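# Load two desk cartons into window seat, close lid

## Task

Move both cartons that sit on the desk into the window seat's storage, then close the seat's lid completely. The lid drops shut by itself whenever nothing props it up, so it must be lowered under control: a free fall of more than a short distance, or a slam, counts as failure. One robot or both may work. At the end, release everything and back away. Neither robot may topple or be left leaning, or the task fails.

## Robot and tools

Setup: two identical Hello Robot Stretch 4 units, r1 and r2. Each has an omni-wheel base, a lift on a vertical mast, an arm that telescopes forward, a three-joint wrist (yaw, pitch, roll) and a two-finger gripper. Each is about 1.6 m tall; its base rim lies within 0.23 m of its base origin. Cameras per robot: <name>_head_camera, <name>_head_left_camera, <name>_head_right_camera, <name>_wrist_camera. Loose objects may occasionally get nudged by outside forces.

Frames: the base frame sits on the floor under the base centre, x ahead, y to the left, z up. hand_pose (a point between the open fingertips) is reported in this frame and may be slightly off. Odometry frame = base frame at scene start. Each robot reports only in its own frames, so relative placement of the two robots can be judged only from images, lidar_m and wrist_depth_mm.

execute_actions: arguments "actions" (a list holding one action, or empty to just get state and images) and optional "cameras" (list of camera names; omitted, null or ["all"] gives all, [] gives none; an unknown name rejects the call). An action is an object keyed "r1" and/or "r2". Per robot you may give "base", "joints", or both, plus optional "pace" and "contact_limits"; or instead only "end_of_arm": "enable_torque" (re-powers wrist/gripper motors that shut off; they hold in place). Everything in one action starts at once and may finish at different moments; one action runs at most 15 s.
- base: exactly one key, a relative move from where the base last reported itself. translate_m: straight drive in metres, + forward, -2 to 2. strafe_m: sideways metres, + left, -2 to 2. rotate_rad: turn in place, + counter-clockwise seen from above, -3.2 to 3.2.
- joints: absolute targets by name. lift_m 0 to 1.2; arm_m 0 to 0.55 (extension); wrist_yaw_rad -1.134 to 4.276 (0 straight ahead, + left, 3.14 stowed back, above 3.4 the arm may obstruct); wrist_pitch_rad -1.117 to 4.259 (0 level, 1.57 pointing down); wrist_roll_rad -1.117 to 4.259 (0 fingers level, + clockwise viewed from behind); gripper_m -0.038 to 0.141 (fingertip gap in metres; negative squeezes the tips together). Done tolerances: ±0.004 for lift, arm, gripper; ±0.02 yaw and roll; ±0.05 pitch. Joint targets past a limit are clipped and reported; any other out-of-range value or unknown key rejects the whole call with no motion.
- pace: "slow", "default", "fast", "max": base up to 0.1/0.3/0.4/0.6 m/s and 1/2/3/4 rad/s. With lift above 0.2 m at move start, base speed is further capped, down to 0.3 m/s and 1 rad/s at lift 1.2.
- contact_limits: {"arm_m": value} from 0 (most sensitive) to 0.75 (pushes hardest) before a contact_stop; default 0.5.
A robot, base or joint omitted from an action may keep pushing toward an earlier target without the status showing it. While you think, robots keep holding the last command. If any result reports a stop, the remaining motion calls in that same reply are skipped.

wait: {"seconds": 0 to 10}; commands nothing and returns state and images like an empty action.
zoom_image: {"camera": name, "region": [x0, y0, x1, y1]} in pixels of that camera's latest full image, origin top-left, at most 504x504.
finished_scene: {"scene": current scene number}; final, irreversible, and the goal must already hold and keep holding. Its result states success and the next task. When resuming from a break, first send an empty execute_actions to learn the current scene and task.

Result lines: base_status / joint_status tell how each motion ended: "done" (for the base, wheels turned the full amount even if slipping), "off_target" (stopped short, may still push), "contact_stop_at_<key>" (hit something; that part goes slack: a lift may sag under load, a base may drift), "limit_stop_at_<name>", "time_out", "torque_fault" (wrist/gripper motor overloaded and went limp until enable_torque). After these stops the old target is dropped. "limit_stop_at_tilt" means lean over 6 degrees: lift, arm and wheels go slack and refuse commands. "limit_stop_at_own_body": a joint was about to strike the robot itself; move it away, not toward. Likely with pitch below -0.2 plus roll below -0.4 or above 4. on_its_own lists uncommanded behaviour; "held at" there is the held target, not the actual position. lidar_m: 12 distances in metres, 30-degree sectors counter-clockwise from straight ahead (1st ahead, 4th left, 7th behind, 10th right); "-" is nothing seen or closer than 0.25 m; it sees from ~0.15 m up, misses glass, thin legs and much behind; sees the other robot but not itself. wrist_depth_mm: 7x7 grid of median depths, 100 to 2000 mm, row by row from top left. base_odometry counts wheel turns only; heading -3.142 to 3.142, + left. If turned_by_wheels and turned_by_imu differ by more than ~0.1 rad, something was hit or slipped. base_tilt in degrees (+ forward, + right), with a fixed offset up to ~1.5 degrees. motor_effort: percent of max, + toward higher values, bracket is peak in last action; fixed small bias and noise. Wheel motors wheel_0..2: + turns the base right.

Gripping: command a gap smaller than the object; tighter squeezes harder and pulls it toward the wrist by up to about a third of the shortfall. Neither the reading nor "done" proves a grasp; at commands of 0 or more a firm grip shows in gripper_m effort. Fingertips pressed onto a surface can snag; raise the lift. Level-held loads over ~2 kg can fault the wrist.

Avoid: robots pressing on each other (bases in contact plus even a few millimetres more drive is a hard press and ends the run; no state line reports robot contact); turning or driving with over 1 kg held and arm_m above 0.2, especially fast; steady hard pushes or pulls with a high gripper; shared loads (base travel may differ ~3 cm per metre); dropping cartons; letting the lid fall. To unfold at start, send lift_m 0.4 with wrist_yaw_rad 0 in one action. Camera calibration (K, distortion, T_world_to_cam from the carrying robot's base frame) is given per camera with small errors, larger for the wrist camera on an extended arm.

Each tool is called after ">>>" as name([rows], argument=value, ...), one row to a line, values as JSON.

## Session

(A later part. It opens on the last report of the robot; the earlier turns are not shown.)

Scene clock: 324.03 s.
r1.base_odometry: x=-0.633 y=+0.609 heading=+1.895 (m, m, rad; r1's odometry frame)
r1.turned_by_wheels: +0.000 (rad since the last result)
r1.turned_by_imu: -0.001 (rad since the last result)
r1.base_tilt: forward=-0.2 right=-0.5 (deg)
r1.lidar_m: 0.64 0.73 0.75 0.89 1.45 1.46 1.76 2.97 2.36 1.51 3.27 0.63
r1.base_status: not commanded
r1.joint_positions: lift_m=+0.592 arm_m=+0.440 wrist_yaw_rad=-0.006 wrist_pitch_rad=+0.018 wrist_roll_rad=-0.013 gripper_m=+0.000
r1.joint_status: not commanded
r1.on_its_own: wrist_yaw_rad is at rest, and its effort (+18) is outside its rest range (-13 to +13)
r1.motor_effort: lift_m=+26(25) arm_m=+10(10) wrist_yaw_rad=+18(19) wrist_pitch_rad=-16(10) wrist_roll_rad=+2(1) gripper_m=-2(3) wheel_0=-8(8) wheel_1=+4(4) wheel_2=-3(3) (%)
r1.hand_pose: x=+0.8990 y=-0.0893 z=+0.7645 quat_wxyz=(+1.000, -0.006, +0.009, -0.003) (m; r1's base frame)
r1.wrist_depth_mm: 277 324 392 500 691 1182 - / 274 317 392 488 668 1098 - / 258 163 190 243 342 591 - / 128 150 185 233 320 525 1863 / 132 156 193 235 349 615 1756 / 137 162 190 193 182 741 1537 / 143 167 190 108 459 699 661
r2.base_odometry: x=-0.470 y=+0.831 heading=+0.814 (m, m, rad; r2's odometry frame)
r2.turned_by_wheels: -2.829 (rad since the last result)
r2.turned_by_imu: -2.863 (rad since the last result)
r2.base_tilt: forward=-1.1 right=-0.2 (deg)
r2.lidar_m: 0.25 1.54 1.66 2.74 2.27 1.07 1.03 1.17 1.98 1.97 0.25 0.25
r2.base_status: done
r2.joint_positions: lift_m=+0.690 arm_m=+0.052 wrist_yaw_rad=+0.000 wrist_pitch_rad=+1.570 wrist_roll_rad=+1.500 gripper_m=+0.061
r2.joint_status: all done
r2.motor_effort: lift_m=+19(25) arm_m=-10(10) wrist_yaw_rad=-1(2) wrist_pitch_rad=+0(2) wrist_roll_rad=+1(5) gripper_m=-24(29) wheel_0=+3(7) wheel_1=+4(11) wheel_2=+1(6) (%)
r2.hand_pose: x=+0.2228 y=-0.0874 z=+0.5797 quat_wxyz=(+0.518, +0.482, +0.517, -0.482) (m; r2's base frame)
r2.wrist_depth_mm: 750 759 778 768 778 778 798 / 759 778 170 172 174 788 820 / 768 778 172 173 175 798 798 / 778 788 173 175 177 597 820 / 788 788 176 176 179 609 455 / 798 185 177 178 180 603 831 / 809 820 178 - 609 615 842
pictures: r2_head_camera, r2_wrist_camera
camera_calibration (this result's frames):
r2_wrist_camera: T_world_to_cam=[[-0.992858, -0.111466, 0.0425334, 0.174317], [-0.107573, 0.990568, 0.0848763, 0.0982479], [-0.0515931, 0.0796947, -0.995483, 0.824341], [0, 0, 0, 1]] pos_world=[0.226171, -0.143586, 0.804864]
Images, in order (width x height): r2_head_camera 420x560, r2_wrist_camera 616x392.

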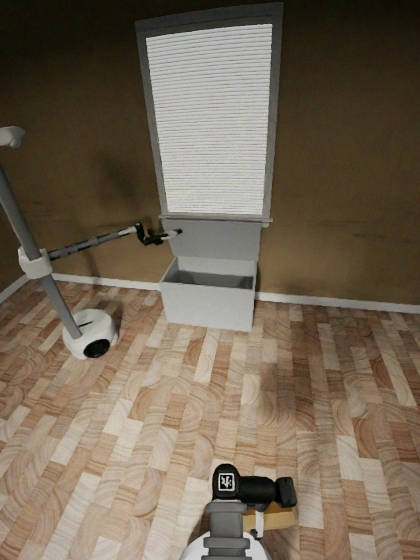

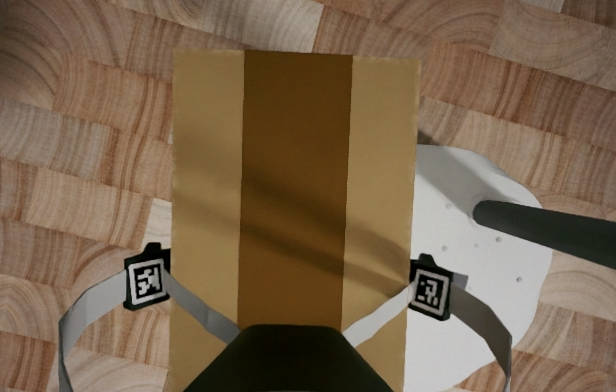

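>>> execute_actions([
  {"r2":{"base":{"translate_m":1.18},"joints":{"arm_m":0.19,"wrist_roll_rad":1.68}}},
], cameras=[])

>>> execute_actions([
  {"r2":{"joints":{"arm_m":0.32}}},
], cameras=["r2_head_camera","r2_wrist_camera","r1_head_camera"])

Scene clock: 344.13 s.
r1.base_odometry: x=-0.633 y=+0.609 heading=+1.895 (m, m, rad; r1's odometry frame)
r1.turned_by_wheels: +0.000 (rad since the last result)
r1.turned_by_imu: -0.002 (rad since the last result)
r1.base_tilt: forward=-0.1 right=-0.5 (deg)
r1.lidar_m: 0.62 0.75 0.75 0.90 1.44 1.46 1.73 2.97 2.37 2.66 0.89 0.62
r1.base_status: not commanded
r1.joint_positions: lift_m=+0.592 arm_m=+0.440 wrist_yaw_rad=-0.006 wrist_pitch_rad=+0.018 wrist_roll_rad=-0.013 gripper_m=+0.000
r1.joint_status: not commanded
r1.on_its_own: wrist_yaw_rad is at rest, and its effort (+19) is outside its rest range (-13 to +13)
r1.motor_effort: lift_m=+26(25) arm_m=+10(10) wrist_yaw_rad=+19(19) wrist_pitch_rad=-13(11) wrist_roll_rad=+2(1) gripper_m=-6(6) wheel_0=-8(8) wheel_1=+5(4) wheel_2=-3(3) (%)
r1.hand_pose: x=+0.8990 y=-0.0893 z=+0.7645 quat_wxyz=(+1.000, -0.006, +0.009, -0.003) (m; r1's base frame)
r1.wrist_depth_mm: 276 322 397 504 699 1160 - / 274 319 392 492 661 1098 - / 258 163 190 244 338 585 - / 128 150 183 235 320 525 1921 / 132 156 192 235 347 603 1756 / 137 162 191 194 182 741 1464 / 143 167 189 108 459 699 661
r2.base_odometry: x=+0.339 y=+1.689 heading=+0.815 (m, m, rad; r2's odometry frame)
r2.turned_by_wheels: +0.000 (rad since the last result)
r2.turned_by_imu: -0.006 (rad since the last result)
r2.base_tilt: forward=-0.9 right=-0.1 (deg)
r2.lidar_m: 0.30 0.35 0.57 0.86 2.86 2.25 2.22 2.42 2.17 1.86 0.94 0.32
r2.base_status: done
r2.joint_positions: lift_m=+0.690 arm_m=+0.188 wrist_yaw_rad=+0.000 wrist_pitch_rad=+1.570 wrist_roll_rad=+1.680 gripper_m=+0.061
r2.joint_status: all done
r2.motor_effort: lift_m=+19(19) arm_m=+9(11) wrist_yaw_rad=+0(2) wrist_pitch_rad=-1(10) wrist_roll_rad=+0(3) gripper_m=-26(27) wheel_0=+2(8) wheel_1=+2(7) wheel_2=+0(9) (%)
r2.hand_pose: x=+0.3595 y=-0.0874 z=+0.5797 quat_wxyz=(+0.472, +0.527, +0.472, -0.526) (m; r2's base frame)
r2.wrist_depth_mm: 549 750 768 778 778 788 778 / 480 415 170 171 173 788 798 / 574 715 172 173 175 591 597 / 585 723 174 174 177 597 597 / 597 732 175 176 178 609 603 / 574 184 177 178 180 609 621 / 621 750 178 - 831 842 854
pictures: none
No camera images: the call's "cameras" was empty. Leave "cameras" out to get every camera's image.

Scene clock: 345.57 s.
r1.base_odometry: x=-0.633 y=+0.609 heading=+1.895 (m, m, rad; r1's odometry frame)
r1.turned_by_wheels: +0.000 (rad since the last result)
r1.turned_by_imu: +0.000 (rad since the last result)
r1.base_tilt: forward=-0.2 right=-0.3 (deg)
r1.lidar_m: 0.64 0.74 0.73 0.92 1.46 1.45 1.75 2.94 2.35 2.66 0.88 0.63
r1.base_status: not commanded
r1.joint_positions: lift_m=+0.592 arm_m=+0.440 wrist_yaw_rad=-0.006 wrist_pitch_rad=+0.018 wrist_roll_rad=-0.013 gripper_m=+0.000
r1.joint_status: not commanded
r1.on_its_own: wrist_yaw_rad is at rest, and its effort (+19) is outside its rest range (-13 to +13)
r1.motor_effort: lift_m=+26(25) arm_m=+10(10) wrist_yaw_rad=+19(19) wrist_pitch_rad=-12(10) wrist_roll_rad=+2(2) gripper_m=-5(3) wheel_0=-8(8) wheel_1=+4(4) wheel_2=-3(3) (%)
r1.hand_pose: x=+0.8990 y=-0.0893 z=+0.7645 quat_wxyz=(+1.000, -0.006, +0.009, -0.003) (m; r1's base frame)
r1.wrist_depth_mm: 276 322 394 504 683 1182 382 / 273 319 387 492 661 1060 389 / 258 164 190 243 340 591 459 / 128 150 185 233 320 517 931 / 132 156 191 235 347 603 1499 / 138 162 190 193 182 732 439 / 143 167 190 108 466 699 427
r2.base_odometry: x=+0.339 y=+1.689 heading=+0.815 (m, m, rad; r2's odometry frame)
r2.turned_by_wheels: +0.000 (rad since the last result)
r2.turned_by_imu: +0.000 (rad since the last result)
r2.base_tilt: forward=-1.1 right=+0.0 (deg)
r2.lidar_m: 0.31 0.37 0.56 0.89 2.84 2.27 2.23 2.40 2.18 1.85 0.92 0.32
r2.base_status: not commanded
r2.joint_positions: lift_m=+0.690 arm_m=+0.318 wrist_yaw_rad=+0.000 wrist_pitch_rad=+1.570 wrist_roll_rad=+1.680 gripper_m=+0.061
r2.joint_status: all done
r2.motor_effort: lift_m=+19(19) arm_m=+10(10) wrist_yaw_rad=-1(1) wrist_pitch_rad=-1(3) wrist_roll_rad=-1(1) gripper_m=-25(18) wheel_0=+1(2) wheel_1=+2(2) wheel_2=+0(0) (%)
r2.hand_pose: x=+0.4894 y=-0.0874 z=+0.5797 quat_wxyz=(+0.472, +0.527, +0.472, -0.526) (m; r2's base frame)
r2.wrist_depth_mm: 338 366 759 768 778 778 788 / 373 488 170 171 173 407 798 / 379 580 172 173 175 597 597 / 387 597 173 174 177 597 597 / 389 521 176 176 178 603 609 / 377 190 176 178 180 615 615 / 394 603 178 - 379 842 842
pictures: r1_head_camera, r2_head_camera, r2_wrist_camera
camera_calibration (this result's frames):
r2_wrist_camera: T_world_to_cam=[[-0.996783, 0.0679952, 0.0424416, 0.45668], [0.0714121, 0.993819, 0.0849989, 0.0395398], [-0.0363997, 0.0877563, -0.995477, 0.831358], [0, 0, 0, 1]] pos_world=[0.482648, -0.143304, 0.804855]
Images, in order (width x height): r1_head_camera 420x560, r2_head_camera 420x560, r2_wrist_camera 616x392.

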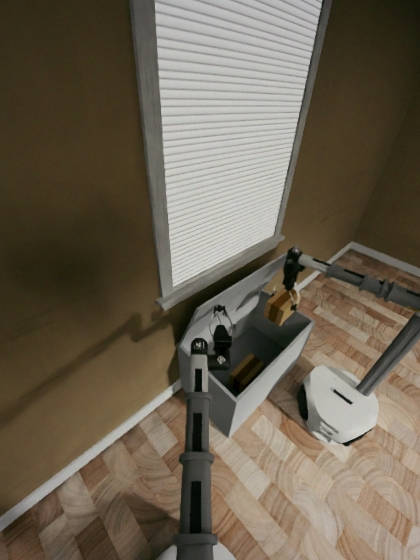

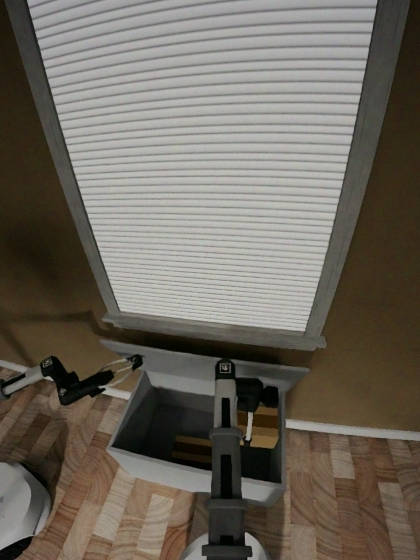

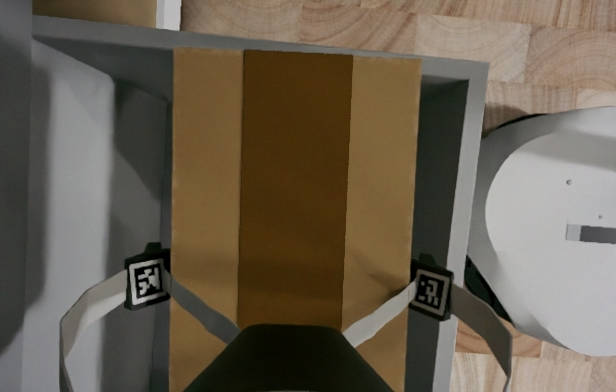

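>>> execute_actions([
  {"r2":{"joints":{"lift_m":0.33,"wrist_roll_rad":1.72,"arm_m":0.305}}},
], cameras=["r2_wrist_camera","r1_head_camera"])

Scene clock: 355.37 s.
r1.base_odometry: x=-0.633 y=+0.609 heading=+1.895 (m, m, rad; r1's odometry frame)
r1.turned_by_wheels: +0.000 (rad since the last result)
r1.turned_by_imu: -0.001 (rad since the last result)
r1.base_tilt: forward=-0.2 right=-0.3 (deg)
r1.lidar_m: 0.63 0.74 0.75 0.90 1.46 1.45 1.74 2.95 2.34 2.63 0.88 0.64
r1.base_status: not commanded
r1.joint_positions: lift_m=+0.592 arm_m=+0.440 wrist_yaw_rad=-0.006 wrist_pitch_rad=+0.018 wrist_roll_rad=-0.013 gripper_m=+0.000
r1.joint_status: not commanded
r1.on_its_own: wrist_yaw_rad is at rest, and its effort (+19) is outside its rest range (-13 to +13)
r1.motor_effort: lift_m=+25(26) arm_m=+10(10) wrist_yaw_rad=+19(19) wrist_pitch_rad=-11(13) wrist_roll_rad=+2(2) gripper_m=-4(3) wheel_0=-8(8) wheel_1=+4(4) wheel_2=-3(3) (%)
r1.hand_pose: x=+0.8990 y=-0.0893 z=+0.7645 quat_wxyz=(+1.000, -0.006, +0.009, -0.003) (m; r1's base frame)
r1.wrist_depth_mm: 277 322 394 504 691 1138 - / 273 320 389 492 668 1078 - / 258 164 190 245 340 597 - / 128 150 184 235 320 521 1921 / 133 156 193 236 349 615 1756 / 138 162 190 193 182 723 1576 / 143 167 189 108 462 683 661
r2.base_odometry: x=+0.339 y=+1.689 heading=+0.815 (m, m, rad; r2's odometry frame)
r2.turned_by_wheels: +0.000 (rad since the last result)
r2.turned_by_imu: -0.001 (rad since the last result)
r2.base_tilt: forward=-1.0 right=+0.0 (deg)
r2.lidar_m: 0.30 0.36 0.53 0.89 2.85 2.28 2.18 2.44 2.19 1.85 0.93 0.30
r2.base_status: not commanded
r2.joint_positions: lift_m=+0.330 arm_m=+0.307 wrist_yaw_rad=+0.000 wrist_pitch_rad=+1.570 wrist_roll_rad=+1.720 gripper_m=+0.061
r2.joint_status: all done
r2.motor_effort: lift_m=+18(18) arm_m=-10(11) wrist_yaw_rad=+0(1) wrist_pitch_rad=-1(8) wrist_roll_rad=+1(3) gripper_m=-27(24) wheel_0=+1(2) wheel_1=+2(1) wheel_2=+0(0) (%)
r2.hand_pose: x=+0.4778 y=-0.0874 z=+0.2197 quat_wxyz=(+0.462, +0.536, +0.461, -0.536) (m; r2's base frame)
r2.wrist_depth_mm: 281 271 241 252 246 240 211 / 355 362 170 171 173 290 214 / 366 364 172 173 175 287 211 / 368 370 173 174 177 285 210 / 370 370 176 176 178 281 208 / 377 185 177 177 180 233 206 / 379 382 178 - 364 276 204
pictures: r1_head_camera, r2_wrist_camera
camera_calibration (this result's frames):
r2_wrist_camera: T_world_to_cam=[[-0.993235, 0.108076, 0.0424679, 0.462138], [0.111375, 0.990135, 0.0850255, 0.0515488], [-0.0328596, 0.0891802, -0.995473, 0.471026], [0, 0, 0, 1]] pos_world=[0.468748, -0.142993, 0.444885]
Images, in order (width x height): r1_head_camera 420x560, r2_wrist_camera 616x392.

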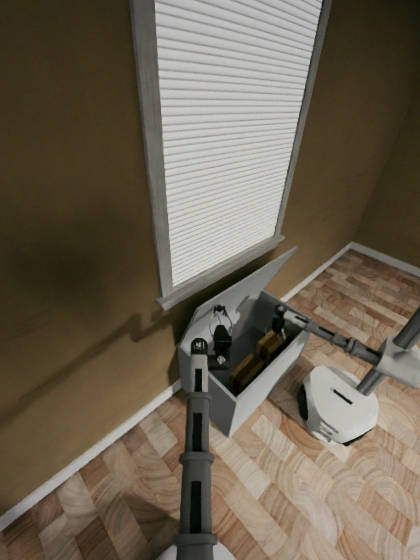

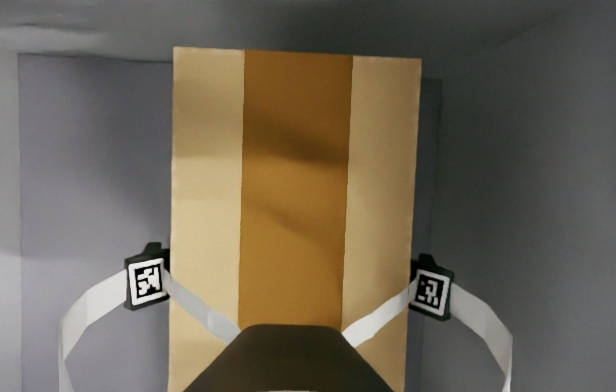

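>>> execute_actions([
  {"r2":{"joints":{"lift_m":0.258},"pace":"slow"}},
], cameras=[])

>>> execute_actions([
  {"r2":{"joints":{"gripper_m":0.141}}},
], cameras=["r2_wrist_camera"])

>>> execute_actions([
  {"r2":{"joints":{"lift_m":0.62},"pace":"fast"}},
], cameras=["r2_wrist_camera"])

Scene clock: 361.37 s.
r1.base_odometry: x=-0.633 y=+0.609 heading=+1.895 (m, m, rad; r1's odometry frame)
r1.turned_by_wheels: +0.000 (rad since the last result)
r1.turned_by_imu: -0.001 (rad since the last result)
r1.base_tilt: forward=-0.2 right=-0.5 (deg)
r1.lidar_m: 0.64 0.75 0.74 0.91 1.45 1.47 1.75 2.97 2.31 2.66 0.88 0.62
r1.base_status: not commanded
r1.joint_positions: lift_m=+0.592 arm_m=+0.440 wrist_yaw_rad=-0.006 wrist_pitch_rad=+0.018 wrist_roll_rad=-0.013 gripper_m=+0.000
r1.joint_status: not commanded
r1.on_its_own: wrist_yaw_rad is at rest, and its effort (+19) is outside its rest range (-13 to +13)
r1.motor_effort: lift_m=+26(26) arm_m=+10(10) wrist_yaw_rad=+19(18) wrist_pitch_rad=-11(13) wrist_roll_rad=+1(2) gripper_m=-6(5) wheel_0=-8(8) wheel_1=+4(4) wheel_2=-3(3) (%)
r1.hand_pose: x=+0.8990 y=-0.0893 z=+0.7645 quat_wxyz=(+1.000, -0.006, +0.009, -0.003) (m; r1's base frame)
r1.wrist_depth_mm: 274 322 394 500 691 1182 - / 273 319 389 488 661 1078 - / 258 163 190 244 342 597 - / 128 150 184 234 320 525 1863 / 132 156 191 236 349 609 1708 / 137 162 190 193 182 750 1499 / 143 167 190 108 462 699 647
r2.base_odometry: x=+0.339 y=+1.689 heading=+0.815 (m, m, rad; r2's odometry frame)
r2.turned_by_wheels: +0.000 (rad since the last result)
r2.turned_by_imu: -0.001 (rad since the last result)
r2.base_tilt: forward=-1.0 right=+0.0 (deg)
r2.lidar_m: 0.31 0.34 0.57 0.88 2.82 2.25 2.23 2.43 2.17 1.86 0.91 0.29
r2.base_status: not commanded
r2.joint_positions: lift_m=+0.258 arm_m=+0.307 wrist_yaw_rad=+0.000 wrist_pitch_rad=+1.570 wrist_roll_rad=+1.720 gripper_m=+0.061
r2.joint_status: all done
r2.motor_effort: lift_m=+18(19) arm_m=-9(9) wrist_yaw_rad=+0(0) wrist_pitch_rad=-1(1) wrist_roll_rad=+1(1) gripper_m=-27(25) wheel_0=+2(2) wheel_1=+1(1) wheel_2=+0(0) (%)
r2.hand_pose: x=+0.4778 y=-0.0874 z=+0.1477 quat_wxyz=(+0.462, +0.536, +0.461, -0.536) (m; r2's base frame)
r2.wrist_depth_mm: 282 270 241 252 246 239 211 / 290 293 170 171 173 290 213 / 294 296 171 173 175 289 211 / 296 300 173 175 177 282 211 / 301 301 175 176 179 279 207 / 304 186 177 177 180 234 205 / 309 312 179 - 317 274 204
pictures: none
No camera images: the call's "cameras" was empty. Leave "cameras" out to get every camera's image.

Scene clock: 363.20 s.
r1.base_odometry: x=-0.633 y=+0.609 heading=+1.895 (m, m, rad; r1's odometry frame)
r1.turned_by_wheels: +0.000 (rad since the last result)
r1.turned_by_imu: +0.000 (rad since the last result)
r1.base_tilt: forward=-0.2 right=-0.5 (deg)
r1.lidar_m: 0.60 0.74 0.75 0.90 1.46 1.46 1.75 2.97 2.35 2.66 0.86 0.63
r1.base_status: not commanded
r1.joint_positions: lift_m=+0.592 arm_m=+0.440 wrist_yaw_rad=-0.006 wrist_pitch_rad=+0.018 wrist_roll_rad=-0.013 gripper_m=+0.000
r1.joint_status: not commanded
r1.on_its_own: wrist_yaw_rad is at rest, and its effort (+19) is outside its rest range (-13 to +13)
r1.motor_effort: lift_m=+25(26) arm_m=+10(10) wrist_yaw_rad=+19(19) wrist_pitch_rad=-12(14) wrist_roll_rad=+1(2) gripper_m=-4(4) wheel_0=-8(8) wheel_1=+4(4) wheel_2=-3(3) (%)
r1.hand_pose: x=+0.8990 y=-0.0893 z=+0.7645 quat_wxyz=(+1.000, -0.006, +0.009, -0.003) (m; r1's base frame)
r1.wrist_depth_mm: 276 322 397 500 699 1160 - / 273 320 387 492 661 1078 - / 257 163 190 243 340 591 - / 128 150 183 234 320 521 1921 / 132 156 193 236 349 609 1708 / 137 161 191 193 182 741 1499 / 143 167 190 109 462 707 661
r2.base_odometry: x=+0.339 y=+1.689 heading=+0.815 (m, m, rad; r2's odometry frame)
r2.turned_by_wheels: +0.000 (rad since the last result)
r2.turned_by_imu: +0.000 (rad since the last result)
r2.base_tilt: forward=-1.0 right=-0.1 (deg)
r2.lidar_m: 0.31 0.36 0.55 0.89 2.85 2.25 2.20 2.45 2.20 1.83 0.93 0.30
r2.base_status: not commanded
r2.joint_positions: lift_m=+0.258 arm_m=+0.307 wrist_yaw_rad=+0.000 wrist_pitch_rad=+1.570 wrist_roll_rad=+1.720 gripper_m=+0.141
r2.joint_status: all done
r2.motor_effort: lift_m=+18(18) arm_m=-9(9) wrist_yaw_rad=+1(1) wrist_pitch_rad=-1(6) wrist_roll_rad=+0(2) gripper_m=-1(21) wheel_0=+1(2) wheel_1=+1(1) wheel_2=+0(0) (%)
r2.hand_pose: x=+0.4777 y=-0.0874 z=+0.1477 quat_wxyz=(+0.462, +0.536, +0.461, -0.536) (m; r2's base frame)
r2.wrist_depth_mm: 278 270 259 252 245 238 213 / 296 296 183 185 187 296 216 / 298 298 185 187 189 291 214 / 301 304 187 189 191 289 212 / 303 213 190 191 193 266 210 / 307 309 192 171 196 249 208 / 314 314 195 - 320 260 206
pictures: r2_wrist_camera
camera_calibration (this result's frames):
r2_wrist_camera: T_world_to_cam=[[-0.993197, 0.108327, 0.0427319, 0.465064], [0.111646, 0.990106, 0.084996, 0.0575514], [-0.0331018, 0.0891886, -0.995465, 0.399486], [0, 0, 0, 1]] pos_world=[0.468698, -0.14299, 0.37291]
Images, in order (width x height): r2_wrist_camera 616x392.

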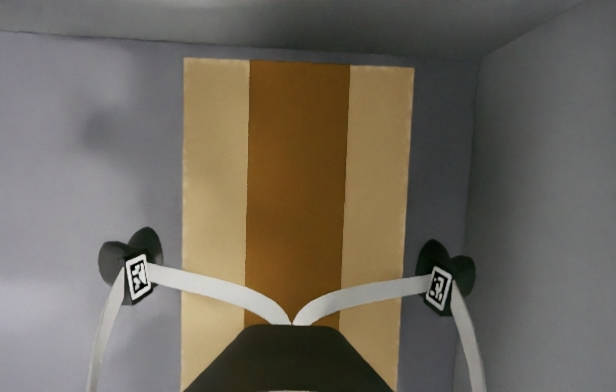

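Scene clock: 365.20 s.
r1.base_odometry: x=-0.633 y=+0.609 heading=+1.895 (m, m, rad; r1's odometry frame)
r1.turned_by_wheels: +0.000 (rad since the last result)
r1.turned_by_imu: +0.000 (rad since the last result)
r1.base_tilt: forward=-0.1 right=-0.5 (deg)
r1.lidar_m: 0.65 0.73 0.76 0.91 1.45 1.47 1.73 2.94 2.34 2.66 0.89 0.62
r1.base_status: not commanded
r1.joint_positions: lift_m=+0.592 arm_m=+0.440 wrist_yaw_rad=-0.006 wrist_pitch_rad=+0.018 wrist_roll_rad=-0.013 gripper_m=+0.000
r1.joint_status: not commanded
r1.on_its_own: wrist_yaw_rad is at rest, and its effort (+19) is outside its rest range (-13 to +13)
r1.motor_effort: lift_m=+26(25) arm_m=+10(10) wrist_yaw_rad=+19(19) wrist_pitch_rad=-12(9) wrist_roll_rad=+2(2) gripper_m=-6(6) wheel_0=-8(8) wheel_1=+4(4) wheel_2=-3(3) (%)
r1.hand_pose: x=+0.8990 y=-0.0893 z=+0.7645 quat_wxyz=(+1.000, -0.006, +0.009, -0.003) (m; r1's base frame)
r1.wrist_depth_mm: 274 322 394 508 699 1205 - / 274 319 389 492 668 1118 1708 / 258 164 190 243 340 585 946 / 128 150 183 233 317 525 1430 / 132 156 192 235 349 615 1397 / 138 161 191 193 182 741 1464 / 143 168 189 109 459 691 647
r2.base_odometry: x=+0.339 y=+1.689 heading=+0.815 (m, m, rad; r2's odometry frame)
r2.turned_by_wheels: +0.000 (rad since the last result)
r2.turned_by_imu: -0.001 (rad since the last result)
r2.base_tilt: forward=-1.0 right=-0.1 (deg)
r2.lidar_m: 0.30 0.36 0.57 0.89 2.86 2.26 2.24 2.43 2.18 1.87 0.95 0.31
r2.base_status: not commanded
r2.joint_positions: lift_m=+0.620 arm_m=+0.307 wrist_yaw_rad=+0.000 wrist_pitch_rad=+1.570 wrist_roll_rad=+1.720 gripper_m=+0.141
r2.joint_status: all done
r2.motor_effort: lift_m=+22(23) arm_m=-9(9) wrist_yaw_rad=+0(0) wrist_pitch_rad=-1(1) wrist_roll_rad=-1(0) gripper_m=-2(2) wheel_0=+2(1) wheel_1=+1(2) wheel_2=+0(0) (%)
r2.hand_pose: x=+0.4777 y=-0.0874 z=+0.5094 quat_wxyz=(+0.462, +0.536, +0.461, -0.536) (m; r2's base frame)
r2.wrist_depth_mm: 279 293 283 298 290 707 723 / 382 477 449 427 399 317 723 / 394 603 654 549 549 338 525 / 399 615 661 554 535 332 525 / 399 213 676 559 521 327 530 / 404 539 676 172 415 307 544 / 410 640 691 - 449 345 788
pictures: r2_wrist_camera
camera_calibration (this result's frames):
r2_wrist_camera: T_world_to_cam=[[-0.993203, 0.108327, 0.0425789, 0.44973], [0.111633, 0.990106, 0.0850131, 0.0268054], [-0.0329485, 0.0891885, -0.99547, 0.75943], [0, 0, 0, 1]] pos_world=[0.468703, -0.14299, 0.734562]
Images, in order (width x height): r2_wrist_camera 616x392.

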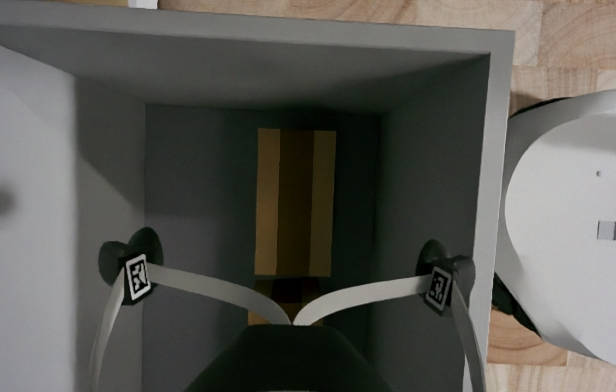

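>>> execute_actions([
  {"r1":{"base":{"strafe_m":-0.033},"joints":{"lift_m":0.572,"arm_m":0.40},"pace":"slow"},"r2":{"base":{"translate_m":-0.5},"joints":{"arm_m":0.0},"pace":"fast"}},
], cameras=["r1_wrist_camera"])

>>> execute_actions([
  {"r1":{"base":{"strafe_m":-0.046},"joints":{"lift_m":0.515,"arm_m":0.342},"pace":"slow"}},
], cameras=["r1_wrist_camera"])

>>> execute_actions([
  {"r1":{"base":{"strafe_m":-0.045},"joints":{"lift_m":0.437,"arm_m":0.284},"pace":"slow"}},
], cameras=["r1_wrist_camera","r2_head_camera"])

Scene clock: 376.27 s.
r1.base_odometry: x=-0.602 y=+0.619 heading=+1.894 (m, m, rad; r1's odometry frame)
r1.turned_by_wheels: -0.001 (rad since the last result)
r1.turned_by_imu: -0.002 (rad since the last result)
r1.base_tilt: forward=-0.1 right=-0.4 (deg)
r1.lidar_m: 0.61 0.76 0.78 0.94 1.48 1.49 1.77 2.94 2.30 1.11 1.03 0.68
r1.base_status: done
r1.joint_positions: lift_m=+0.572 arm_m=+0.401 wrist_yaw_rad=-0.009 wrist_pitch_rad=+0.024 wrist_roll_rad=-0.013 gripper_m=+0.000
r1.joint_status: all done
r1.on_its_own: wrist_yaw_rad is at rest, and its effort (+26) is outside its rest range (-13 to +13); wrist_pitch_rad is at rest, and its effort (-30) is outside its rest range (-23 to +23)
r1.motor_effort: lift_m=+17(24) arm_m=-7(9) wrist_yaw_rad=+26(26) wrist_pitch_rad=-30(30) wrist_roll_rad=+2(1) gripper_m=-5(4) wheel_0=-3(4) wheel_1=-7(9) wheel_2=-3(2) (%)
r1.hand_pose: x=+0.8598 y=-0.0900 z=+0.7435 quat_wxyz=(+1.000, -0.006, +0.012, -0.004) (m; r1's base frame)
r1.wrist_depth_mm: 320 373 462 585 809 1366 - / 317 368 449 569 778 1255 - / 307 359 415 525 676 580 - / 114 135 166 215 301 535 - / 121 144 182 230 357 750 - / 130 156 185 195 185 991 1576 / 139 168 158 108 647 699 654
r2.base_odometry: x=-0.004 y=+1.326 heading=+0.814 (m, m, rad; r2's odometry frame)
r2.turned_by_wheels: +0.000 (rad since the last result)
r2.turned_by_imu: +0.000 (rad since the last result)
r2.base_tilt: forward=-0.9 right=-0.1 (deg)
r2.lidar_m: 0.79 0.89 1.00 2.64 2.92 1.75 1.74 1.86 2.11 2.09 1.55 0.84
r2.base_status: done
r2.joint_positions: lift_m=+0.620 arm_m=+0.002 wrist_yaw_rad=+0.000 wrist_pitch_rad=+1.570 wrist_roll_rad=+1.720 gripper_m=+0.141
r2.joint_status: all done
r2.motor_effort: lift_m=+22(22) arm_m=-9(10) wrist_yaw_rad=+1(1) wrist_pitch_rad=-1(2) wrist_roll_rad=-1(1) gripper_m=+2(1) wheel_0=-1(8) wheel_1=-2(8) wheel_2=-1(12) (%)
r2.hand_pose: x=+0.1727 y=-0.0874 z=+0.5094 quat_wxyz=(+0.462, +0.536, +0.461, -0.536) (m; r2's base frame)
r2.wrist_depth_mm: 691 699 707 699 715 723 723 / 699 707 707 715 732 723 715 / 707 707 723 723 521 521 741 / 715 715 732 517 521 521 357 / 723 213 741 521 530 530 759 / 732 741 741 172 539 539 768 / 741 750 759 - 544 554 768
pictures: r1_wrist_camera
camera_calibration (this result's frames):
r1_wrist_camera: T_world_to_cam=[[-0.0583284, -0.984379, -0.166122, 0.0871687], [-0.018867, 0.167462, -0.985698, 0.816517], [0.998119, -0.05436, -0.0283401, -0.614656], [0, 0, 0, 1]] pos_world=[0.63399, -0.0843414, 0.8019]
Images, in order (width x height): r1_wrist_camera 616x392.

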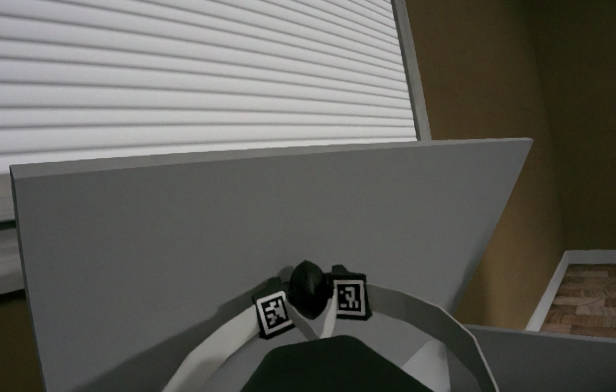

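Scene clock: 378.07 s.
r1.base_odometry: x=-0.558 y=+0.634 heading=+1.893 (m, m, rad; r1's odometry frame)
r1.turned_by_wheels: -0.001 (rad since the last result)
r1.turned_by_imu: -0.002 (rad since the last result)
r1.base_tilt: forward=-0.2 right=-0.4 (deg)
r1.lidar_m: 0.61 0.80 0.80 0.96 1.51 1.51 1.82 2.92 2.29 1.05 0.97 0.71
r1.base_status: done
r1.joint_positions: lift_m=+0.515 arm_m=+0.343 wrist_yaw_rad=-0.009 wrist_pitch_rad=+0.030 wrist_roll_rad=-0.013 gripper_m=+0.000
r1.joint_status: all done
r1.on_its_own: wrist_yaw_rad is at rest, and its effort (+27) is outside its rest range (-13 to +13); wrist_pitch_rad is at rest, and its effort (-46) is outside its rest range (-23 to +23)
r1.motor_effort: lift_m=+20(20) arm_m=-7(6) wrist_yaw_rad=+27(29) wrist_pitch_rad=-46(49) wrist_roll_rad=+2(2) gripper_m=-2(6) wheel_0=-2(3) wheel_1=-7(11) wheel_2=-5(7) (%)
r1.hand_pose: x=+0.8017 y=-0.0901 z=+0.6845 quat_wxyz=(+1.000, -0.006, +0.015, -0.005) (m; r1's base frame)
r1.wrist_depth_mm: 382 445 549 699 991 1618 - / 379 445 539 691 931 1537 - / 359 424 517 640 831 1255 - / 353 121 143 178 265 559 - / 107 122 160 215 399 1308 - / 123 145 182 195 185 750 668 / 142 176 167 108 831 715 647
r2.base_odometry: x=-0.004 y=+1.326 heading=+0.814 (m, m, rad; r2's odometry frame)
r2.turned_by_wheels: +0.000 (rad since the last result)
r2.turned_by_imu: +0.000 (rad since the last result)
r2.base_tilt: forward=-1.0 right=-0.1 (deg)
r2.lidar_m: 0.80 0.91 0.98 2.65 2.96 1.75 1.72 1.86 2.09 2.08 1.53 0.81
r2.base_status: not commanded
r2.joint_positions: lift_m=+0.620 arm_m=+0.002 wrist_yaw_rad=+0.000 wrist_pitch_rad=+1.570 wrist_roll_rad=+1.720 gripper_m=+0.141
r2.joint_status: not commanded
r2.motor_effort: lift_m=+22(22) arm_m=-10(10) wrist_yaw_rad=+0(0) wrist_pitch_rad=+0(1) wrist_roll_rad=+1(1) gripper_m=-2(0) wheel_0=-1(1) wheel_1=-2(2) wheel_2=-1(1) (%)
r2.hand_pose: x=+0.1727 y=-0.0874 z=+0.5094 quat_wxyz=(+0.462, +0.536, +0.461, -0.536) (m; r2's base frame)
r2.wrist_depth_mm: 683 707 699 707 707 699 723 / 699 707 715 707 723 715 732 / 707 723 715 715 525 521 732 / 715 723 723 521 521 525 355 / 741 213 732 530 525 535 759 / 741 741 732 171 535 539 768 / 750 750 750 - 544 544 778
pictures: r1_wrist_camera
camera_calibration (this result's frames):
r1_wrist_camera: T_world_to_cam=[[-0.0599402, -0.984362, -0.165647, 0.0747838], [-0.0252093, 0.167386, -0.985569, 0.762205], [0.997884, -0.0548994, -0.0348482, -0.553784], [0, 0, 0, 1]] pos_world=[0.57631, -0.0843701, 0.744295]
Images, in order (width x height): r1_wrist_camera 616x392.

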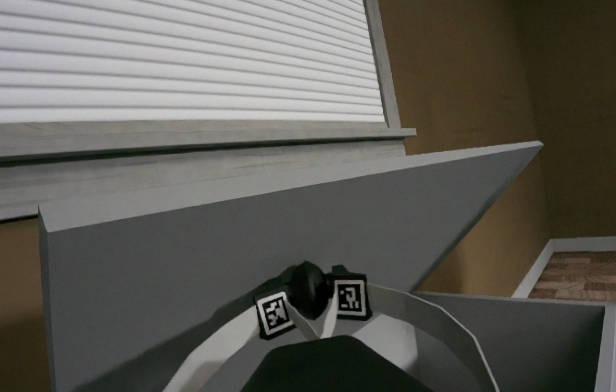

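Scene clock: 379.87 s.
r1.base_odometry: x=-0.515 y=+0.648 heading=+1.892 (m, m, rad; r1's odometry frame)
r1.turned_by_wheels: -0.001 (rad since the last result)
r1.turned_by_imu: -0.002 (rad since the last result)
r1.base_tilt: forward=-0.2 right=-0.5 (deg)
r1.lidar_m: 0.61 0.82 0.83 1.01 1.56 1.55 1.85 2.86 2.22 1.06 0.94 0.77
r1.base_status: done
r1.joint_positions: lift_m=+0.437 arm_m=+0.286 wrist_yaw_rad=-0.006 wrist_pitch_rad=+0.036 wrist_roll_rad=-0.013 gripper_m=+0.000
r1.joint_status: all done
r1.on_its_own: wrist_yaw_rad is at rest, and its effort (+16) is outside its rest range (-13 to +13); wrist_pitch_rad is at rest, and its effort (-61) is outside its rest range (-23 to +23)
r1.motor_effort: lift_m=+22(23) arm_m=-9(6) wrist_yaw_rad=+16(27) wrist_pitch_rad=-61(65) wrist_roll_rad=+3(3) gripper_m=-4(5) wheel_0=+0(4) wheel_1=-6(14) wheel_2=-3(4) (%)
r1.hand_pose: x=+0.7442 y=-0.0890 z=+0.6048 quat_wxyz=(+1.000, -0.007, +0.018, -0.003) (m; r1's base frame)
r1.wrist_depth_mm: 439 517 627 798 1098 1863 - / 421 500 609 768 1098 1756 - / 424 500 615 778 1042 1576 - / 436 508 615 750 389 1336 - / 427 484 150 193 831 1366 - / 407 118 181 194 184 741 521 / 190 253 159 108 866 549 455
r2.base_odometry: x=-0.004 y=+1.326 heading=+0.814 (m, m, rad; r2's odometry frame)
r2.turned_by_wheels: +0.000 (rad since the last result)
r2.turned_by_imu: +0.000 (rad since the last result)
r2.base_tilt: forward=-1.1 right=+0.0 (deg)
r2.lidar_m: 0.80 0.87 0.97 2.64 2.94 1.73 1.73 1.87 2.08 2.08 1.53 0.82
r2.base_status: not commanded
r2.joint_positions: lift_m=+0.620 arm_m=+0.002 wrist_yaw_rad=+0.000 wrist_pitch_rad=+1.570 wrist_roll_rad=+1.720 gripper_m=+0.141
r2.joint_status: not commanded
r2.motor_effort: lift_m=+22(22) arm_m=-10(9) wrist_yaw_rad=+1(1) wrist_pitch_rad=-1(2) wrist_roll_rad=-1(1) gripper_m=-1(3) wheel_0=-1(1) wheel_1=-2(2) wheel_2=-1(1) (%)
r2.hand_pose: x=+0.1727 y=-0.0874 z=+0.5094 quat_wxyz=(+0.462, +0.536, +0.461, -0.536) (m; r2's base frame)
r2.wrist_depth_mm: 691 699 707 707 715 707 732 / 699 707 707 707 723 732 723 / 707 715 723 723 521 517 732 / 715 732 723 525 521 525 355 / 723 213 741 525 525 539 750 / 723 741 732 171 535 544 759 / 750 741 750 - 544 549 768
pictures: r1_wrist_camera, r2_head_camera
camera_calibration (this result's frames):
r1_wrist_camera: T_world_to_cam=[[-0.0570194, -0.984638, -0.165037, 0.0566616], [-0.0309512, 0.16697, -0.985476, 0.686247], [0.997893, -0.0510832, -0.0399962, -0.495725], [0, 0, 0, 1]] pos_world=[0.519152, -0.0841147, 0.665804]
Images, in order (width x height): r1_wrist_camera 616x392, r2_head_camera 420x560.

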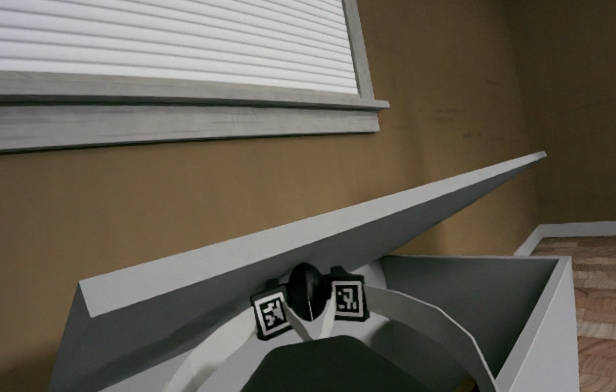

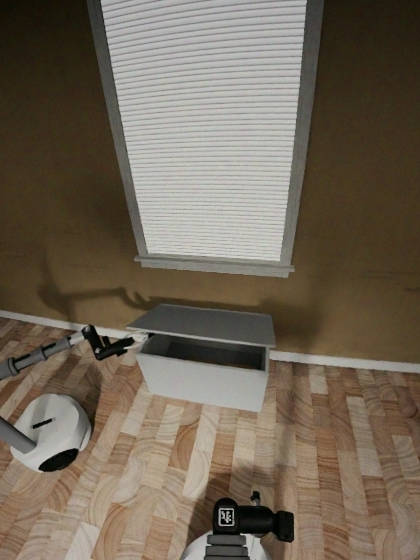

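>>> execute_actions([
  {"r1":{"base":{"strafe_m":-0.04},"joints":{"lift_m":0.34,"arm_m":0.24},"pace":"slow"}},
], cameras=["r1_wrist_camera","r2_head_camera"])

Scene clock: 386.73 s.
r1.base_odometry: x=-0.478 y=+0.660 heading=+1.892 (m, m, rad; r1's odometry frame)
r1.turned_by_wheels: +0.000 (rad since the last result)
r1.turned_by_imu: -0.001 (rad since the last result)
r1.base_tilt: forward=+0.0 right=-0.5 (deg)
r1.lidar_m: 0.61 0.86 0.86 1.04 1.57 1.60 1.90 2.87 2.19 1.02 0.92 0.84
r1.base_status: done
r1.joint_positions: lift_m=+0.340 arm_m=+0.242 wrist_yaw_rad=+0.004 wrist_pitch_rad=+0.037 wrist_roll_rad=-0.013 gripper_m=+0.000
r1.joint_status: all done
r1.on_its_own: wrist_pitch_rad is at rest, and its effort (-64) is outside its rest range (-23 to +23)
r1.motor_effort: lift_m=+22(22) arm_m=-11(10) wrist_yaw_rad=-11(16) wrist_pitch_rad=-64(68) wrist_roll_rad=+2(3) gripper_m=-9(9) wheel_0=+3(4) wheel_1=-6(8) wheel_2=+0(2) (%)
r1.hand_pose: x=+0.7014 y=-0.0863 z=+0.5074 quat_wxyz=(+1.000, -0.006, +0.018, +0.002) (m; r1's base frame)
r1.wrist_depth_mm: 469 549 683 878 1182 1983 - / 477 554 668 842 1182 1808 - / 484 564 691 854 1138 1756 - / 480 554 676 842 1008 768 - / 473 544 615 241 866 535 1618 / 445 141 171 203 183 407 820 / 349 512 569 108 279 399 723
r2.base_odometry: x=-0.004 y=+1.326 heading=+0.814 (m, m, rad; r2's odometry frame)
r2.turned_by_wheels: +0.000 (rad since the last result)
r2.turned_by_imu: -0.001 (rad since the last result)
r2.base_tilt: forward=-1.1 right=-0.1 (deg)
r2.lidar_m: 0.79 0.86 0.92 2.65 2.90 1.76 1.70 1.88 2.10 2.08 1.53 0.81
r2.base_status: not commanded
r2.joint_positions: lift_m=+0.620 arm_m=+0.002 wrist_yaw_rad=+0.000 wrist_pitch_rad=+1.570 wrist_roll_rad=+1.720 gripper_m=+0.141
r2.joint_status: not commanded
r2.motor_effort: lift_m=+22(22) arm_m=-10(10) wrist_yaw_rad=+1(2) wrist_pitch_rad=-1(2) wrist_roll_rad=-1(1) gripper_m=-1(1) wheel_0=-1(1) wheel_1=-2(2) wheel_2=-1(1) (%)
r2.hand_pose: x=+0.1727 y=-0.0874 z=+0.5094 quat_wxyz=(+0.462, +0.536, +0.461, -0.536) (m; r2's base frame)
r2.wrist_depth_mm: 691 691 707 707 723 723 723 / 699 707 699 715 715 723 732 / 707 715 723 715 517 521 732 / 723 732 723 521 521 525 355 / 723 213 741 530 530 530 750 / 741 741 741 171 535 539 768 / 750 759 750 - 544 544 778
pictures: r1_wrist_camera, r2_head_camera
camera_calibration (this result's frames):
r1_wrist_camera: T_world_to_cam=[[-0.0480404, -0.985052, -0.16542, 0.0346596], [-0.0337055, 0.167116, -0.985361, 0.590395], [0.998277, -0.0417615, -0.04123, -0.455596], [0, 0, 0, 1]] pos_world=[0.476375, -0.0835491, 0.568702]
Images, in order (width x height): r1_wrist_camera 616x392, r2_head_camera 420x560.

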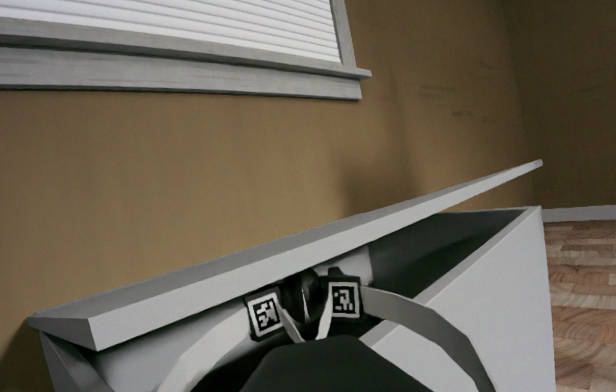

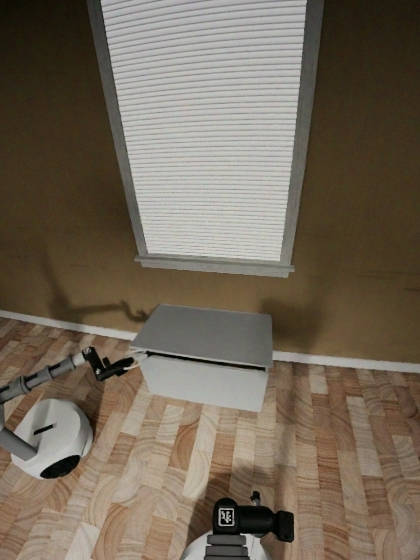

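>>> execute_actions([
  {"r1":{"joints":{"lift_m":0.325,"arm_m":0.203},"pace":"slow"}},
], cameras=["r1_wrist_camera","r2_head_camera"])

Scene clock: 394.77 s.
r1.base_odometry: x=-0.478 y=+0.660 heading=+1.892 (m, m, rad; r1's odometry frame)
r1.turned_by_wheels: +0.000 (rad since the last result)
r1.turned_by_imu: -0.001 (rad since the last result)
r1.base_tilt: forward=-0.1 right=-0.5 (deg)
r1.lidar_m: 0.61 0.87 0.85 1.04 1.58 1.58 1.89 2.86 2.18 1.01 0.90 0.84
r1.base_status: not commanded
r1.joint_positions: lift_m=+0.325 arm_m=+0.204 wrist_yaw_rad=-0.002 wrist_pitch_rad=+0.034 wrist_roll_rad=-0.013 gripper_m=+0.000
r1.joint_status: all done
r1.on_its_own: wrist_pitch_rad is at rest, and its effort (-57) is outside its rest range (-23 to +23)
r1.motor_effort: lift_m=+21(21) arm_m=-8(11) wrist_yaw_rad=+7(11) wrist_pitch_rad=-57(66) wrist_roll_rad=+1(2) gripper_m=-5(10) wheel_0=+2(4) wheel_1=-5(5) wheel_2=+0(0) (%)
r1.hand_pose: x=+0.6635 y=-0.0881 z=+0.4932 quat_wxyz=(+1.000, -0.006, +0.017, -0.001) (m; r1's base frame)
r1.wrist_depth_mm: 500 580 715 917 1281 - - / 500 585 723 904 1255 - - / 508 591 715 904 1229 1921 - / 500 591 715 878 1025 759 - / 500 554 525 258 878 539 1708 / 439 204 188 195 183 492 1078 / 459 304 216 108 343 488 854
r2.base_odometry: x=-0.004 y=+1.326 heading=+0.814 (m, m, rad; r2's odometry frame)
r2.turned_by_wheels: +0.000 (rad since the last result)
r2.turned_by_imu: -0.001 (rad since the last result)
r2.base_tilt: forward=-0.9 right=-0.1 (deg)
r2.lidar_m: 0.78 0.88 0.91 2.64 2.93 1.75 1.73 1.91 2.10 2.08 1.51 0.83
r2.base_status: not commanded
r2.joint_positions: lift_m=+0.620 arm_m=+0.002 wrist_yaw_rad=+0.000 wrist_pitch_rad=+1.570 wrist_roll_rad=+1.720 gripper_m=+0.141
r2.joint_status: not commanded
r2.motor_effort: lift_m=+22(22) arm_m=-10(9) wrist_yaw_rad=+1(1) wrist_pitch_rad=-2(2) wrist_roll_rad=-1(0) gripper_m=-4(1) wheel_0=-1(1) wheel_1=-2(2) wheel_2=-1(1) (%)
r2.hand_pose: x=+0.1727 y=-0.0874 z=+0.5094 quat_wxyz=(+0.462, +0.536, +0.461, -0.536) (m; r2's base frame)
r2.wrist_depth_mm: 707 699 699 707 723 723 715 / 691 715 707 723 723 723 732 / 707 715 715 732 517 521 732 / 732 723 741 517 525 525 357 / 732 213 732 530 530 539 759 / 741 741 732 171 530 535 768 / 741 759 750 - 544 544 778
pictures: r1_wrist_camera, r2_head_camera
camera_calibration (this result's frames):
r1_wrist_camera: T_world_to_cam=[[-0.0538192, -0.984694, -0.165775, 0.0327385], [-0.0302038, 0.167545, -0.985402, 0.573116], [0.998094, -0.0480264, -0.0387587, -0.420041], [0, 0, 0, 1]] pos_world=[0.438312, -0.0839584, 0.553896]
Images, in order (width x height): r1_wrist_camera 616x392, r2_head_camera 420x560.

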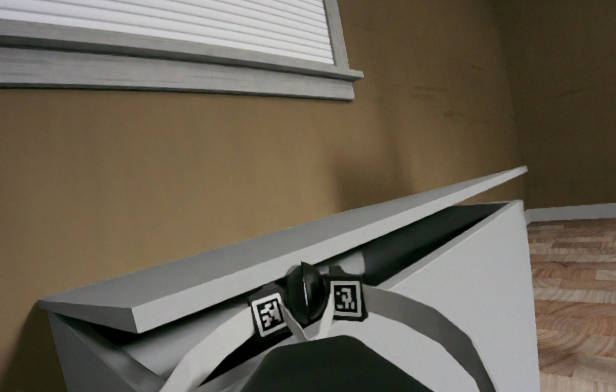

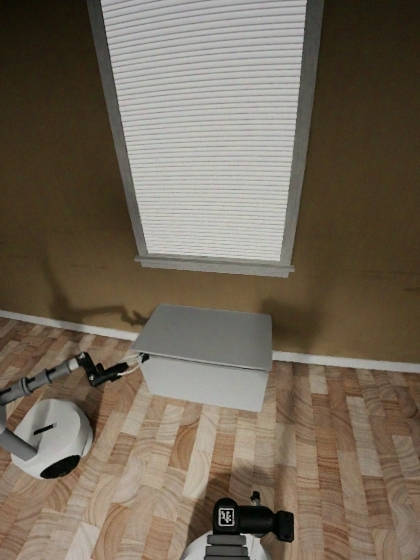

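>>> execute_actions([
  {"r1":{"joints":{"lift_m":0.29},"pace":"slow"}},
], cameras=["r1_wrist_camera"])

Scene clock: 398.00 s.
r1.base_odometry: x=-0.478 y=+0.660 heading=+1.892 (m, m, rad; r1's odometry frame)
r1.turned_by_wheels: +0.000 (rad since the last result)
r1.turned_by_imu: -0.001 (rad since the last result)
r1.base_tilt: forward=-0.1 right=-0.5 (deg)
r1.lidar_m: 0.60 0.85 0.86 1.05 1.59 1.56 1.89 2.87 2.19 1.01 0.89 0.83
r1.base_status: not commanded
r1.joint_positions: lift_m=+0.290 arm_m=+0.204 wrist_yaw_rad=-0.005 wrist_pitch_rad=+0.034 wrist_roll_rad=-0.013 gripper_m=+0.000
r1.joint_status: all done
r1.on_its_own: wrist_pitch_rad is at rest, and its effort (-57) is outside its rest range (-23 to +23)
r1.motor_effort: lift_m=+21(19) arm_m=-7(8) wrist_yaw_rad=+13(14) wrist_pitch_rad=-57(57) wrist_roll_rad=+1(1) gripper_m=-6(6) wheel_0=+1(2) wheel_1=-5(6) wheel_2=+0(0) (%)
r1.hand_pose: x=+0.6630 y=-0.0888 z=+0.4583 quat_wxyz=(+1.000, -0.006, +0.017, -0.002) (m; r1's base frame)
r1.wrist_depth_mm: 504 580 715 931 1281 - - / 512 603 732 917 1229 - - / 512 597 715 917 1229 1921 - / 504 585 707 842 676 609 - / 488 535 309 255 355 517 1618 / 373 189 187 195 183 496 1025 / 449 202 191 108 347 492 778
r2.base_odometry: x=-0.004 y=+1.326 heading=+0.814 (m, m, rad; r2's odometry frame)
r2.turned_by_wheels: +0.000 (rad since the last result)
r2.turned_by_imu: -0.001 (rad since the last result)
r2.base_tilt: forward=-1.0 right=-0.2 (deg)
r2.lidar_m: 0.78 0.89 0.91 2.63 2.91 1.76 1.70 1.87 2.11 2.06 1.56 0.80
r2.base_status: not commanded
r2.joint_positions: lift_m=+0.620 arm_m=+0.002 wrist_yaw_rad=+0.000 wrist_pitch_rad=+1.570 wrist_roll_rad=+1.720 gripper_m=+0.141
r2.joint_status: not commanded
r2.motor_effort: lift_m=+22(22) arm_m=-10(10) wrist_yaw_rad=+0(1) wrist_pitch_rad=-1(1) wrist_roll_rad=+0(2) gripper_m=+3(2) wheel_0=-1(1) wheel_1=-2(2) wheel_2=-1(1) (%)
r2.hand_pose: x=+0.1727 y=-0.0874 z=+0.5094 quat_wxyz=(+0.462, +0.536, +0.461, -0.536) (m; r2's base frame)
r2.wrist_depth_mm: 699 691 699 707 707 715 715 / 707 707 707 715 715 723 732 / 707 707 715 723 517 525 732 / 732 723 732 525 525 525 357 / 723 213 750 535 525 535 759 / 741 750 741 171 530 539 768 / 732 750 750 - 544 549 778
pictures: r1_wrist_camera
camera_calibration (this result's frames):
r1_wrist_camera: T_world_to_cam=[[-0.0559715, -0.984573, -0.16578, 0.027737], [-0.0297457, 0.167611, -0.985404, 0.538491], [0.997989, -0.0502233, -0.0386683, -0.421094], [0, 0, 0, 1]] pos_world=[0.437818, -0.0840967, 0.518947]
Images, in order (width x height): r1_wrist_camera 616x392.

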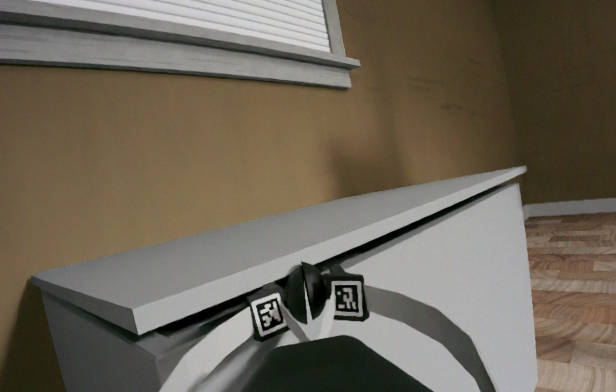

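>>> execute_actions([
  {"r1":{"joints":{"lift_m":0.24},"pace":"slow"}},
], cameras=[])

>>> execute_actions([
  {"r1":{"base":{"translate_m":-0.3},"joints":{"arm_m":0.0},"pace":"fast"}},
], cameras=["r1_wrist_camera","r1_head_camera","r2_head_camera"])

Scene clock: 404.23 s.
r1.base_odometry: x=-0.478 y=+0.660 heading=+1.892 (m, m, rad; r1's odometry frame)
r1.turned_by_wheels: +0.000 (rad since the last result)
r1.turned_by_imu: -0.001 (rad since the last result)
r1.base_tilt: forward=-0.2 right=-0.4 (deg)
r1.lidar_m: 0.59 0.86 0.86 1.04 1.57 1.59 1.89 2.86 2.18 0.98 0.92 0.79
r1.base_status: not commanded
r1.joint_positions: lift_m=+0.240 arm_m=+0.204 wrist_yaw_rad=-0.005 wrist_pitch_rad=+0.016 wrist_roll_rad=-0.013 gripper_m=+0.000
r1.joint_status: all done
r1.on_its_own: wrist_yaw_rad is at rest, and its effort (+14) is outside its rest range (-13 to +13)
r1.motor_effort: lift_m=+14(20) arm_m=-7(7) wrist_yaw_rad=+14(14) wrist_pitch_rad=-4(58) wrist_roll_rad=+1(1) gripper_m=-5(6) wheel_0=+1(1) wheel_1=-6(6) wheel_2=+0(0) (%)
r1.hand_pose: x=+0.6631 y=-0.0888 z=+0.4142 quat_wxyz=(+1.000, -0.006, +0.008, -0.002) (m; r1's base frame)
r1.wrist_depth_mm: 517 585 723 931 1336 - - / 517 603 741 904 1255 - - / 517 603 723 904 1205 1983 - / 508 597 691 820 404 569 - / 473 245 207 240 340 508 1661 / 379 182 191 193 183 492 1008 / 433 199 184 108 338 480 759
r2.base_odometry: x=-0.004 y=+1.326 heading=+0.814 (m, m, rad; r2's odometry frame)
r2.turned_by_wheels: +0.000 (rad since the last result)
r2.turned_by_imu: -0.001 (rad since the last result)
r2.base_tilt: forward=-1.0 right=+0.0 (deg)
r2.lidar_m: 0.79 0.89 0.91 2.64 2.94 1.74 1.74 1.90 2.11 2.08 1.54 0.81
r2.base_status: not commanded
r2.joint_positions: lift_m=+0.620 arm_m=+0.002 wrist_yaw_rad=+0.000 wrist_pitch_rad=+1.570 wrist_roll_rad=+1.720 gripper_m=+0.141
r2.joint_status: not commanded
r2.motor_effort: lift_m=+22(22) arm_m=-10(10) wrist_yaw_rad=+1(1) wrist_pitch_rad=-1(2) wrist_roll_rad=+0(0) gripper_m=+0(1) wheel_0=-1(1) wheel_1=-2(2) wheel_2=-1(1) (%)
r2.hand_pose: x=+0.1727 y=-0.0874 z=+0.5094 quat_wxyz=(+0.462, +0.536, +0.461, -0.536) (m; r2's base frame)
r2.wrist_depth_mm: 691 699 699 707 715 715 723 / 707 699 707 715 715 723 732 / 707 715 723 723 517 521 732 / 723 723 723 517 521 530 355 / 732 213 741 530 530 535 750 / 732 741 750 171 535 539 759 / 741 759 750 - 544 544 778
pictures: none
No camera images: the call's "cameras" was empty. Leave "cameras" out to get every camera's image.

Scene clock: 406.23 s.
r1.base_odometry: x=-0.383 y=+0.376 heading=+1.891 (m, m, rad; r1's odometry frame)
r1.turned_by_wheels: +0.000 (rad since the last result)
r1.turned_by_imu: +0.000 (rad since the last result)
r1.base_tilt: forward=-0.3 right=-0.4 (deg)
r1.lidar_m: 0.91 1.07 1.08 1.31 1.36 1.37 1.67 2.62 2.06 2.20 1.07 1.23
r1.base_status: done
r1.joint_positions: lift_m=+0.240 arm_m=+0.001 wrist_yaw_rad=+0.000 wrist_pitch_rad=+0.016 wrist_roll_rad=-0.013 gripper_m=+0.000
r1.joint_status: all done
r1.motor_effort: lift_m=+15(15) arm_m=-8(10) wrist_yaw_rad=+1(12) wrist_pitch_rad=-5(4) wrist_roll_rad=+1(1) gripper_m=-5(4) wheel_0=+0(8) wheel_1=-3(12) wheel_2=+0(15) (%)
r1.hand_pose: x=+0.4607 y=-0.0875 z=+0.4140 quat_wxyz=(+1.000, -0.006, +0.008, +0.000) (m; r1's base frame)
r1.wrist_depth_mm: 842 946 1182 1499 - - - / 831 946 1160 1464 - - - / 820 960 1138 1430 1921 - - / 809 917 1098 1281 1138 - - / 809 917 778 741 1025 1863 1618 / 788 904 798 195 183 1138 1008 / 778 891 741 108 904 788 798
r2.base_odometry: x=-0.004 y=+1.326 heading=+0.814 (m, m, rad; r2's odometry frame)
r2.turned_by_wheels: +0.000 (rad since the last result)
r2.turned_by_imu: -0.001 (rad since the last result)
r2.base_tilt: forward=-1.0 right=-0.1 (deg)
r2.lidar_m: 0.78 0.89 0.95 1.09 2.93 1.76 1.73 1.87 2.10 2.07 1.53 0.83
r2.base_status: not commanded
r2.joint_positions: lift_m=+0.620 arm_m=+0.002 wrist_yaw_rad=+0.000 wrist_pitch_rad=+1.570 wrist_roll_rad=+1.720 gripper_m=+0.141
r2.joint_status: not commanded
r2.motor_effort: lift_m=+22(22) arm_m=-10(10) wrist_yaw_rad=+0(1) wrist_pitch_rad=+0(1) wrist_roll_rad=+0(0) gripper_m=+0(1) wheel_0=-1(1) wheel_1=-2(2) wheel_2=-1(1) (%)
r2.hand_pose: x=+0.1727 y=-0.0874 z=+0.5094 quat_wxyz=(+0.462, +0.536, +0.461, -0.536) (m; r2's base frame)
r2.wrist_depth_mm: 699 691 707 707 707 715 732 / 707 707 715 715 715 715 732 / 699 707 715 723 517 525 741 / 715 732 723 525 521 525 355 / 723 213 732 525 530 535 759 / 732 741 741 172 535 539 768 / 750 750 759 - 535 549 778
pictures: r1_head_camera, r1_wrist_camera, r2_head_camera
camera_calibration (this result's frames):
r1_wrist_camera: T_world_to_cam=[[-0.0484711, -0.984818, -0.166687, 0.00726473], [-0.0126576, 0.167475, -0.985795, 0.480888], [0.998744, -0.0456727, -0.0205831, -0.22831], [0, 0, 0, 1]] pos_world=[0.234462, -0.0838099, 0.470568]
Images, in order (width x height): r1_head_camera 420x560, r1_wrist_camera 616x392, r2_head_camera 420x560.

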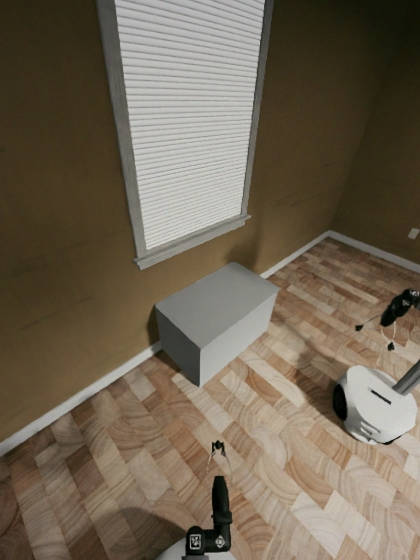

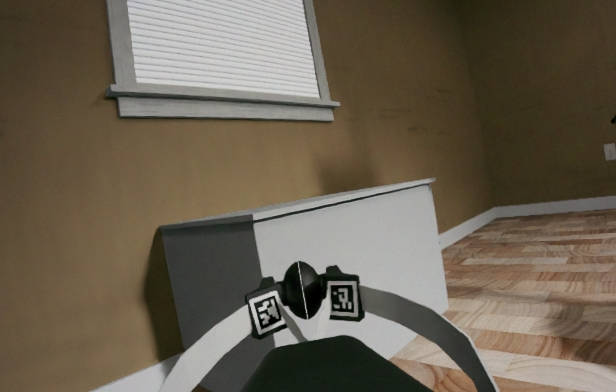

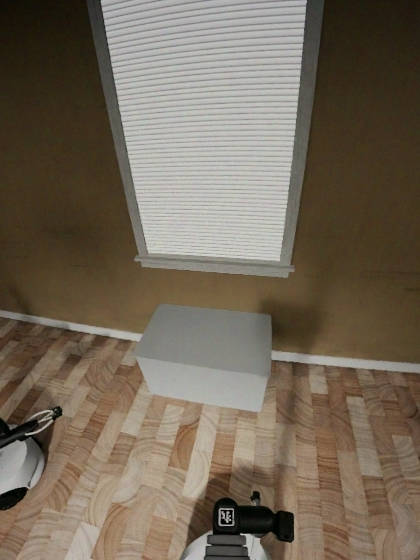

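>>> finished_scene(scene=1)

The scene is finished: the task was done.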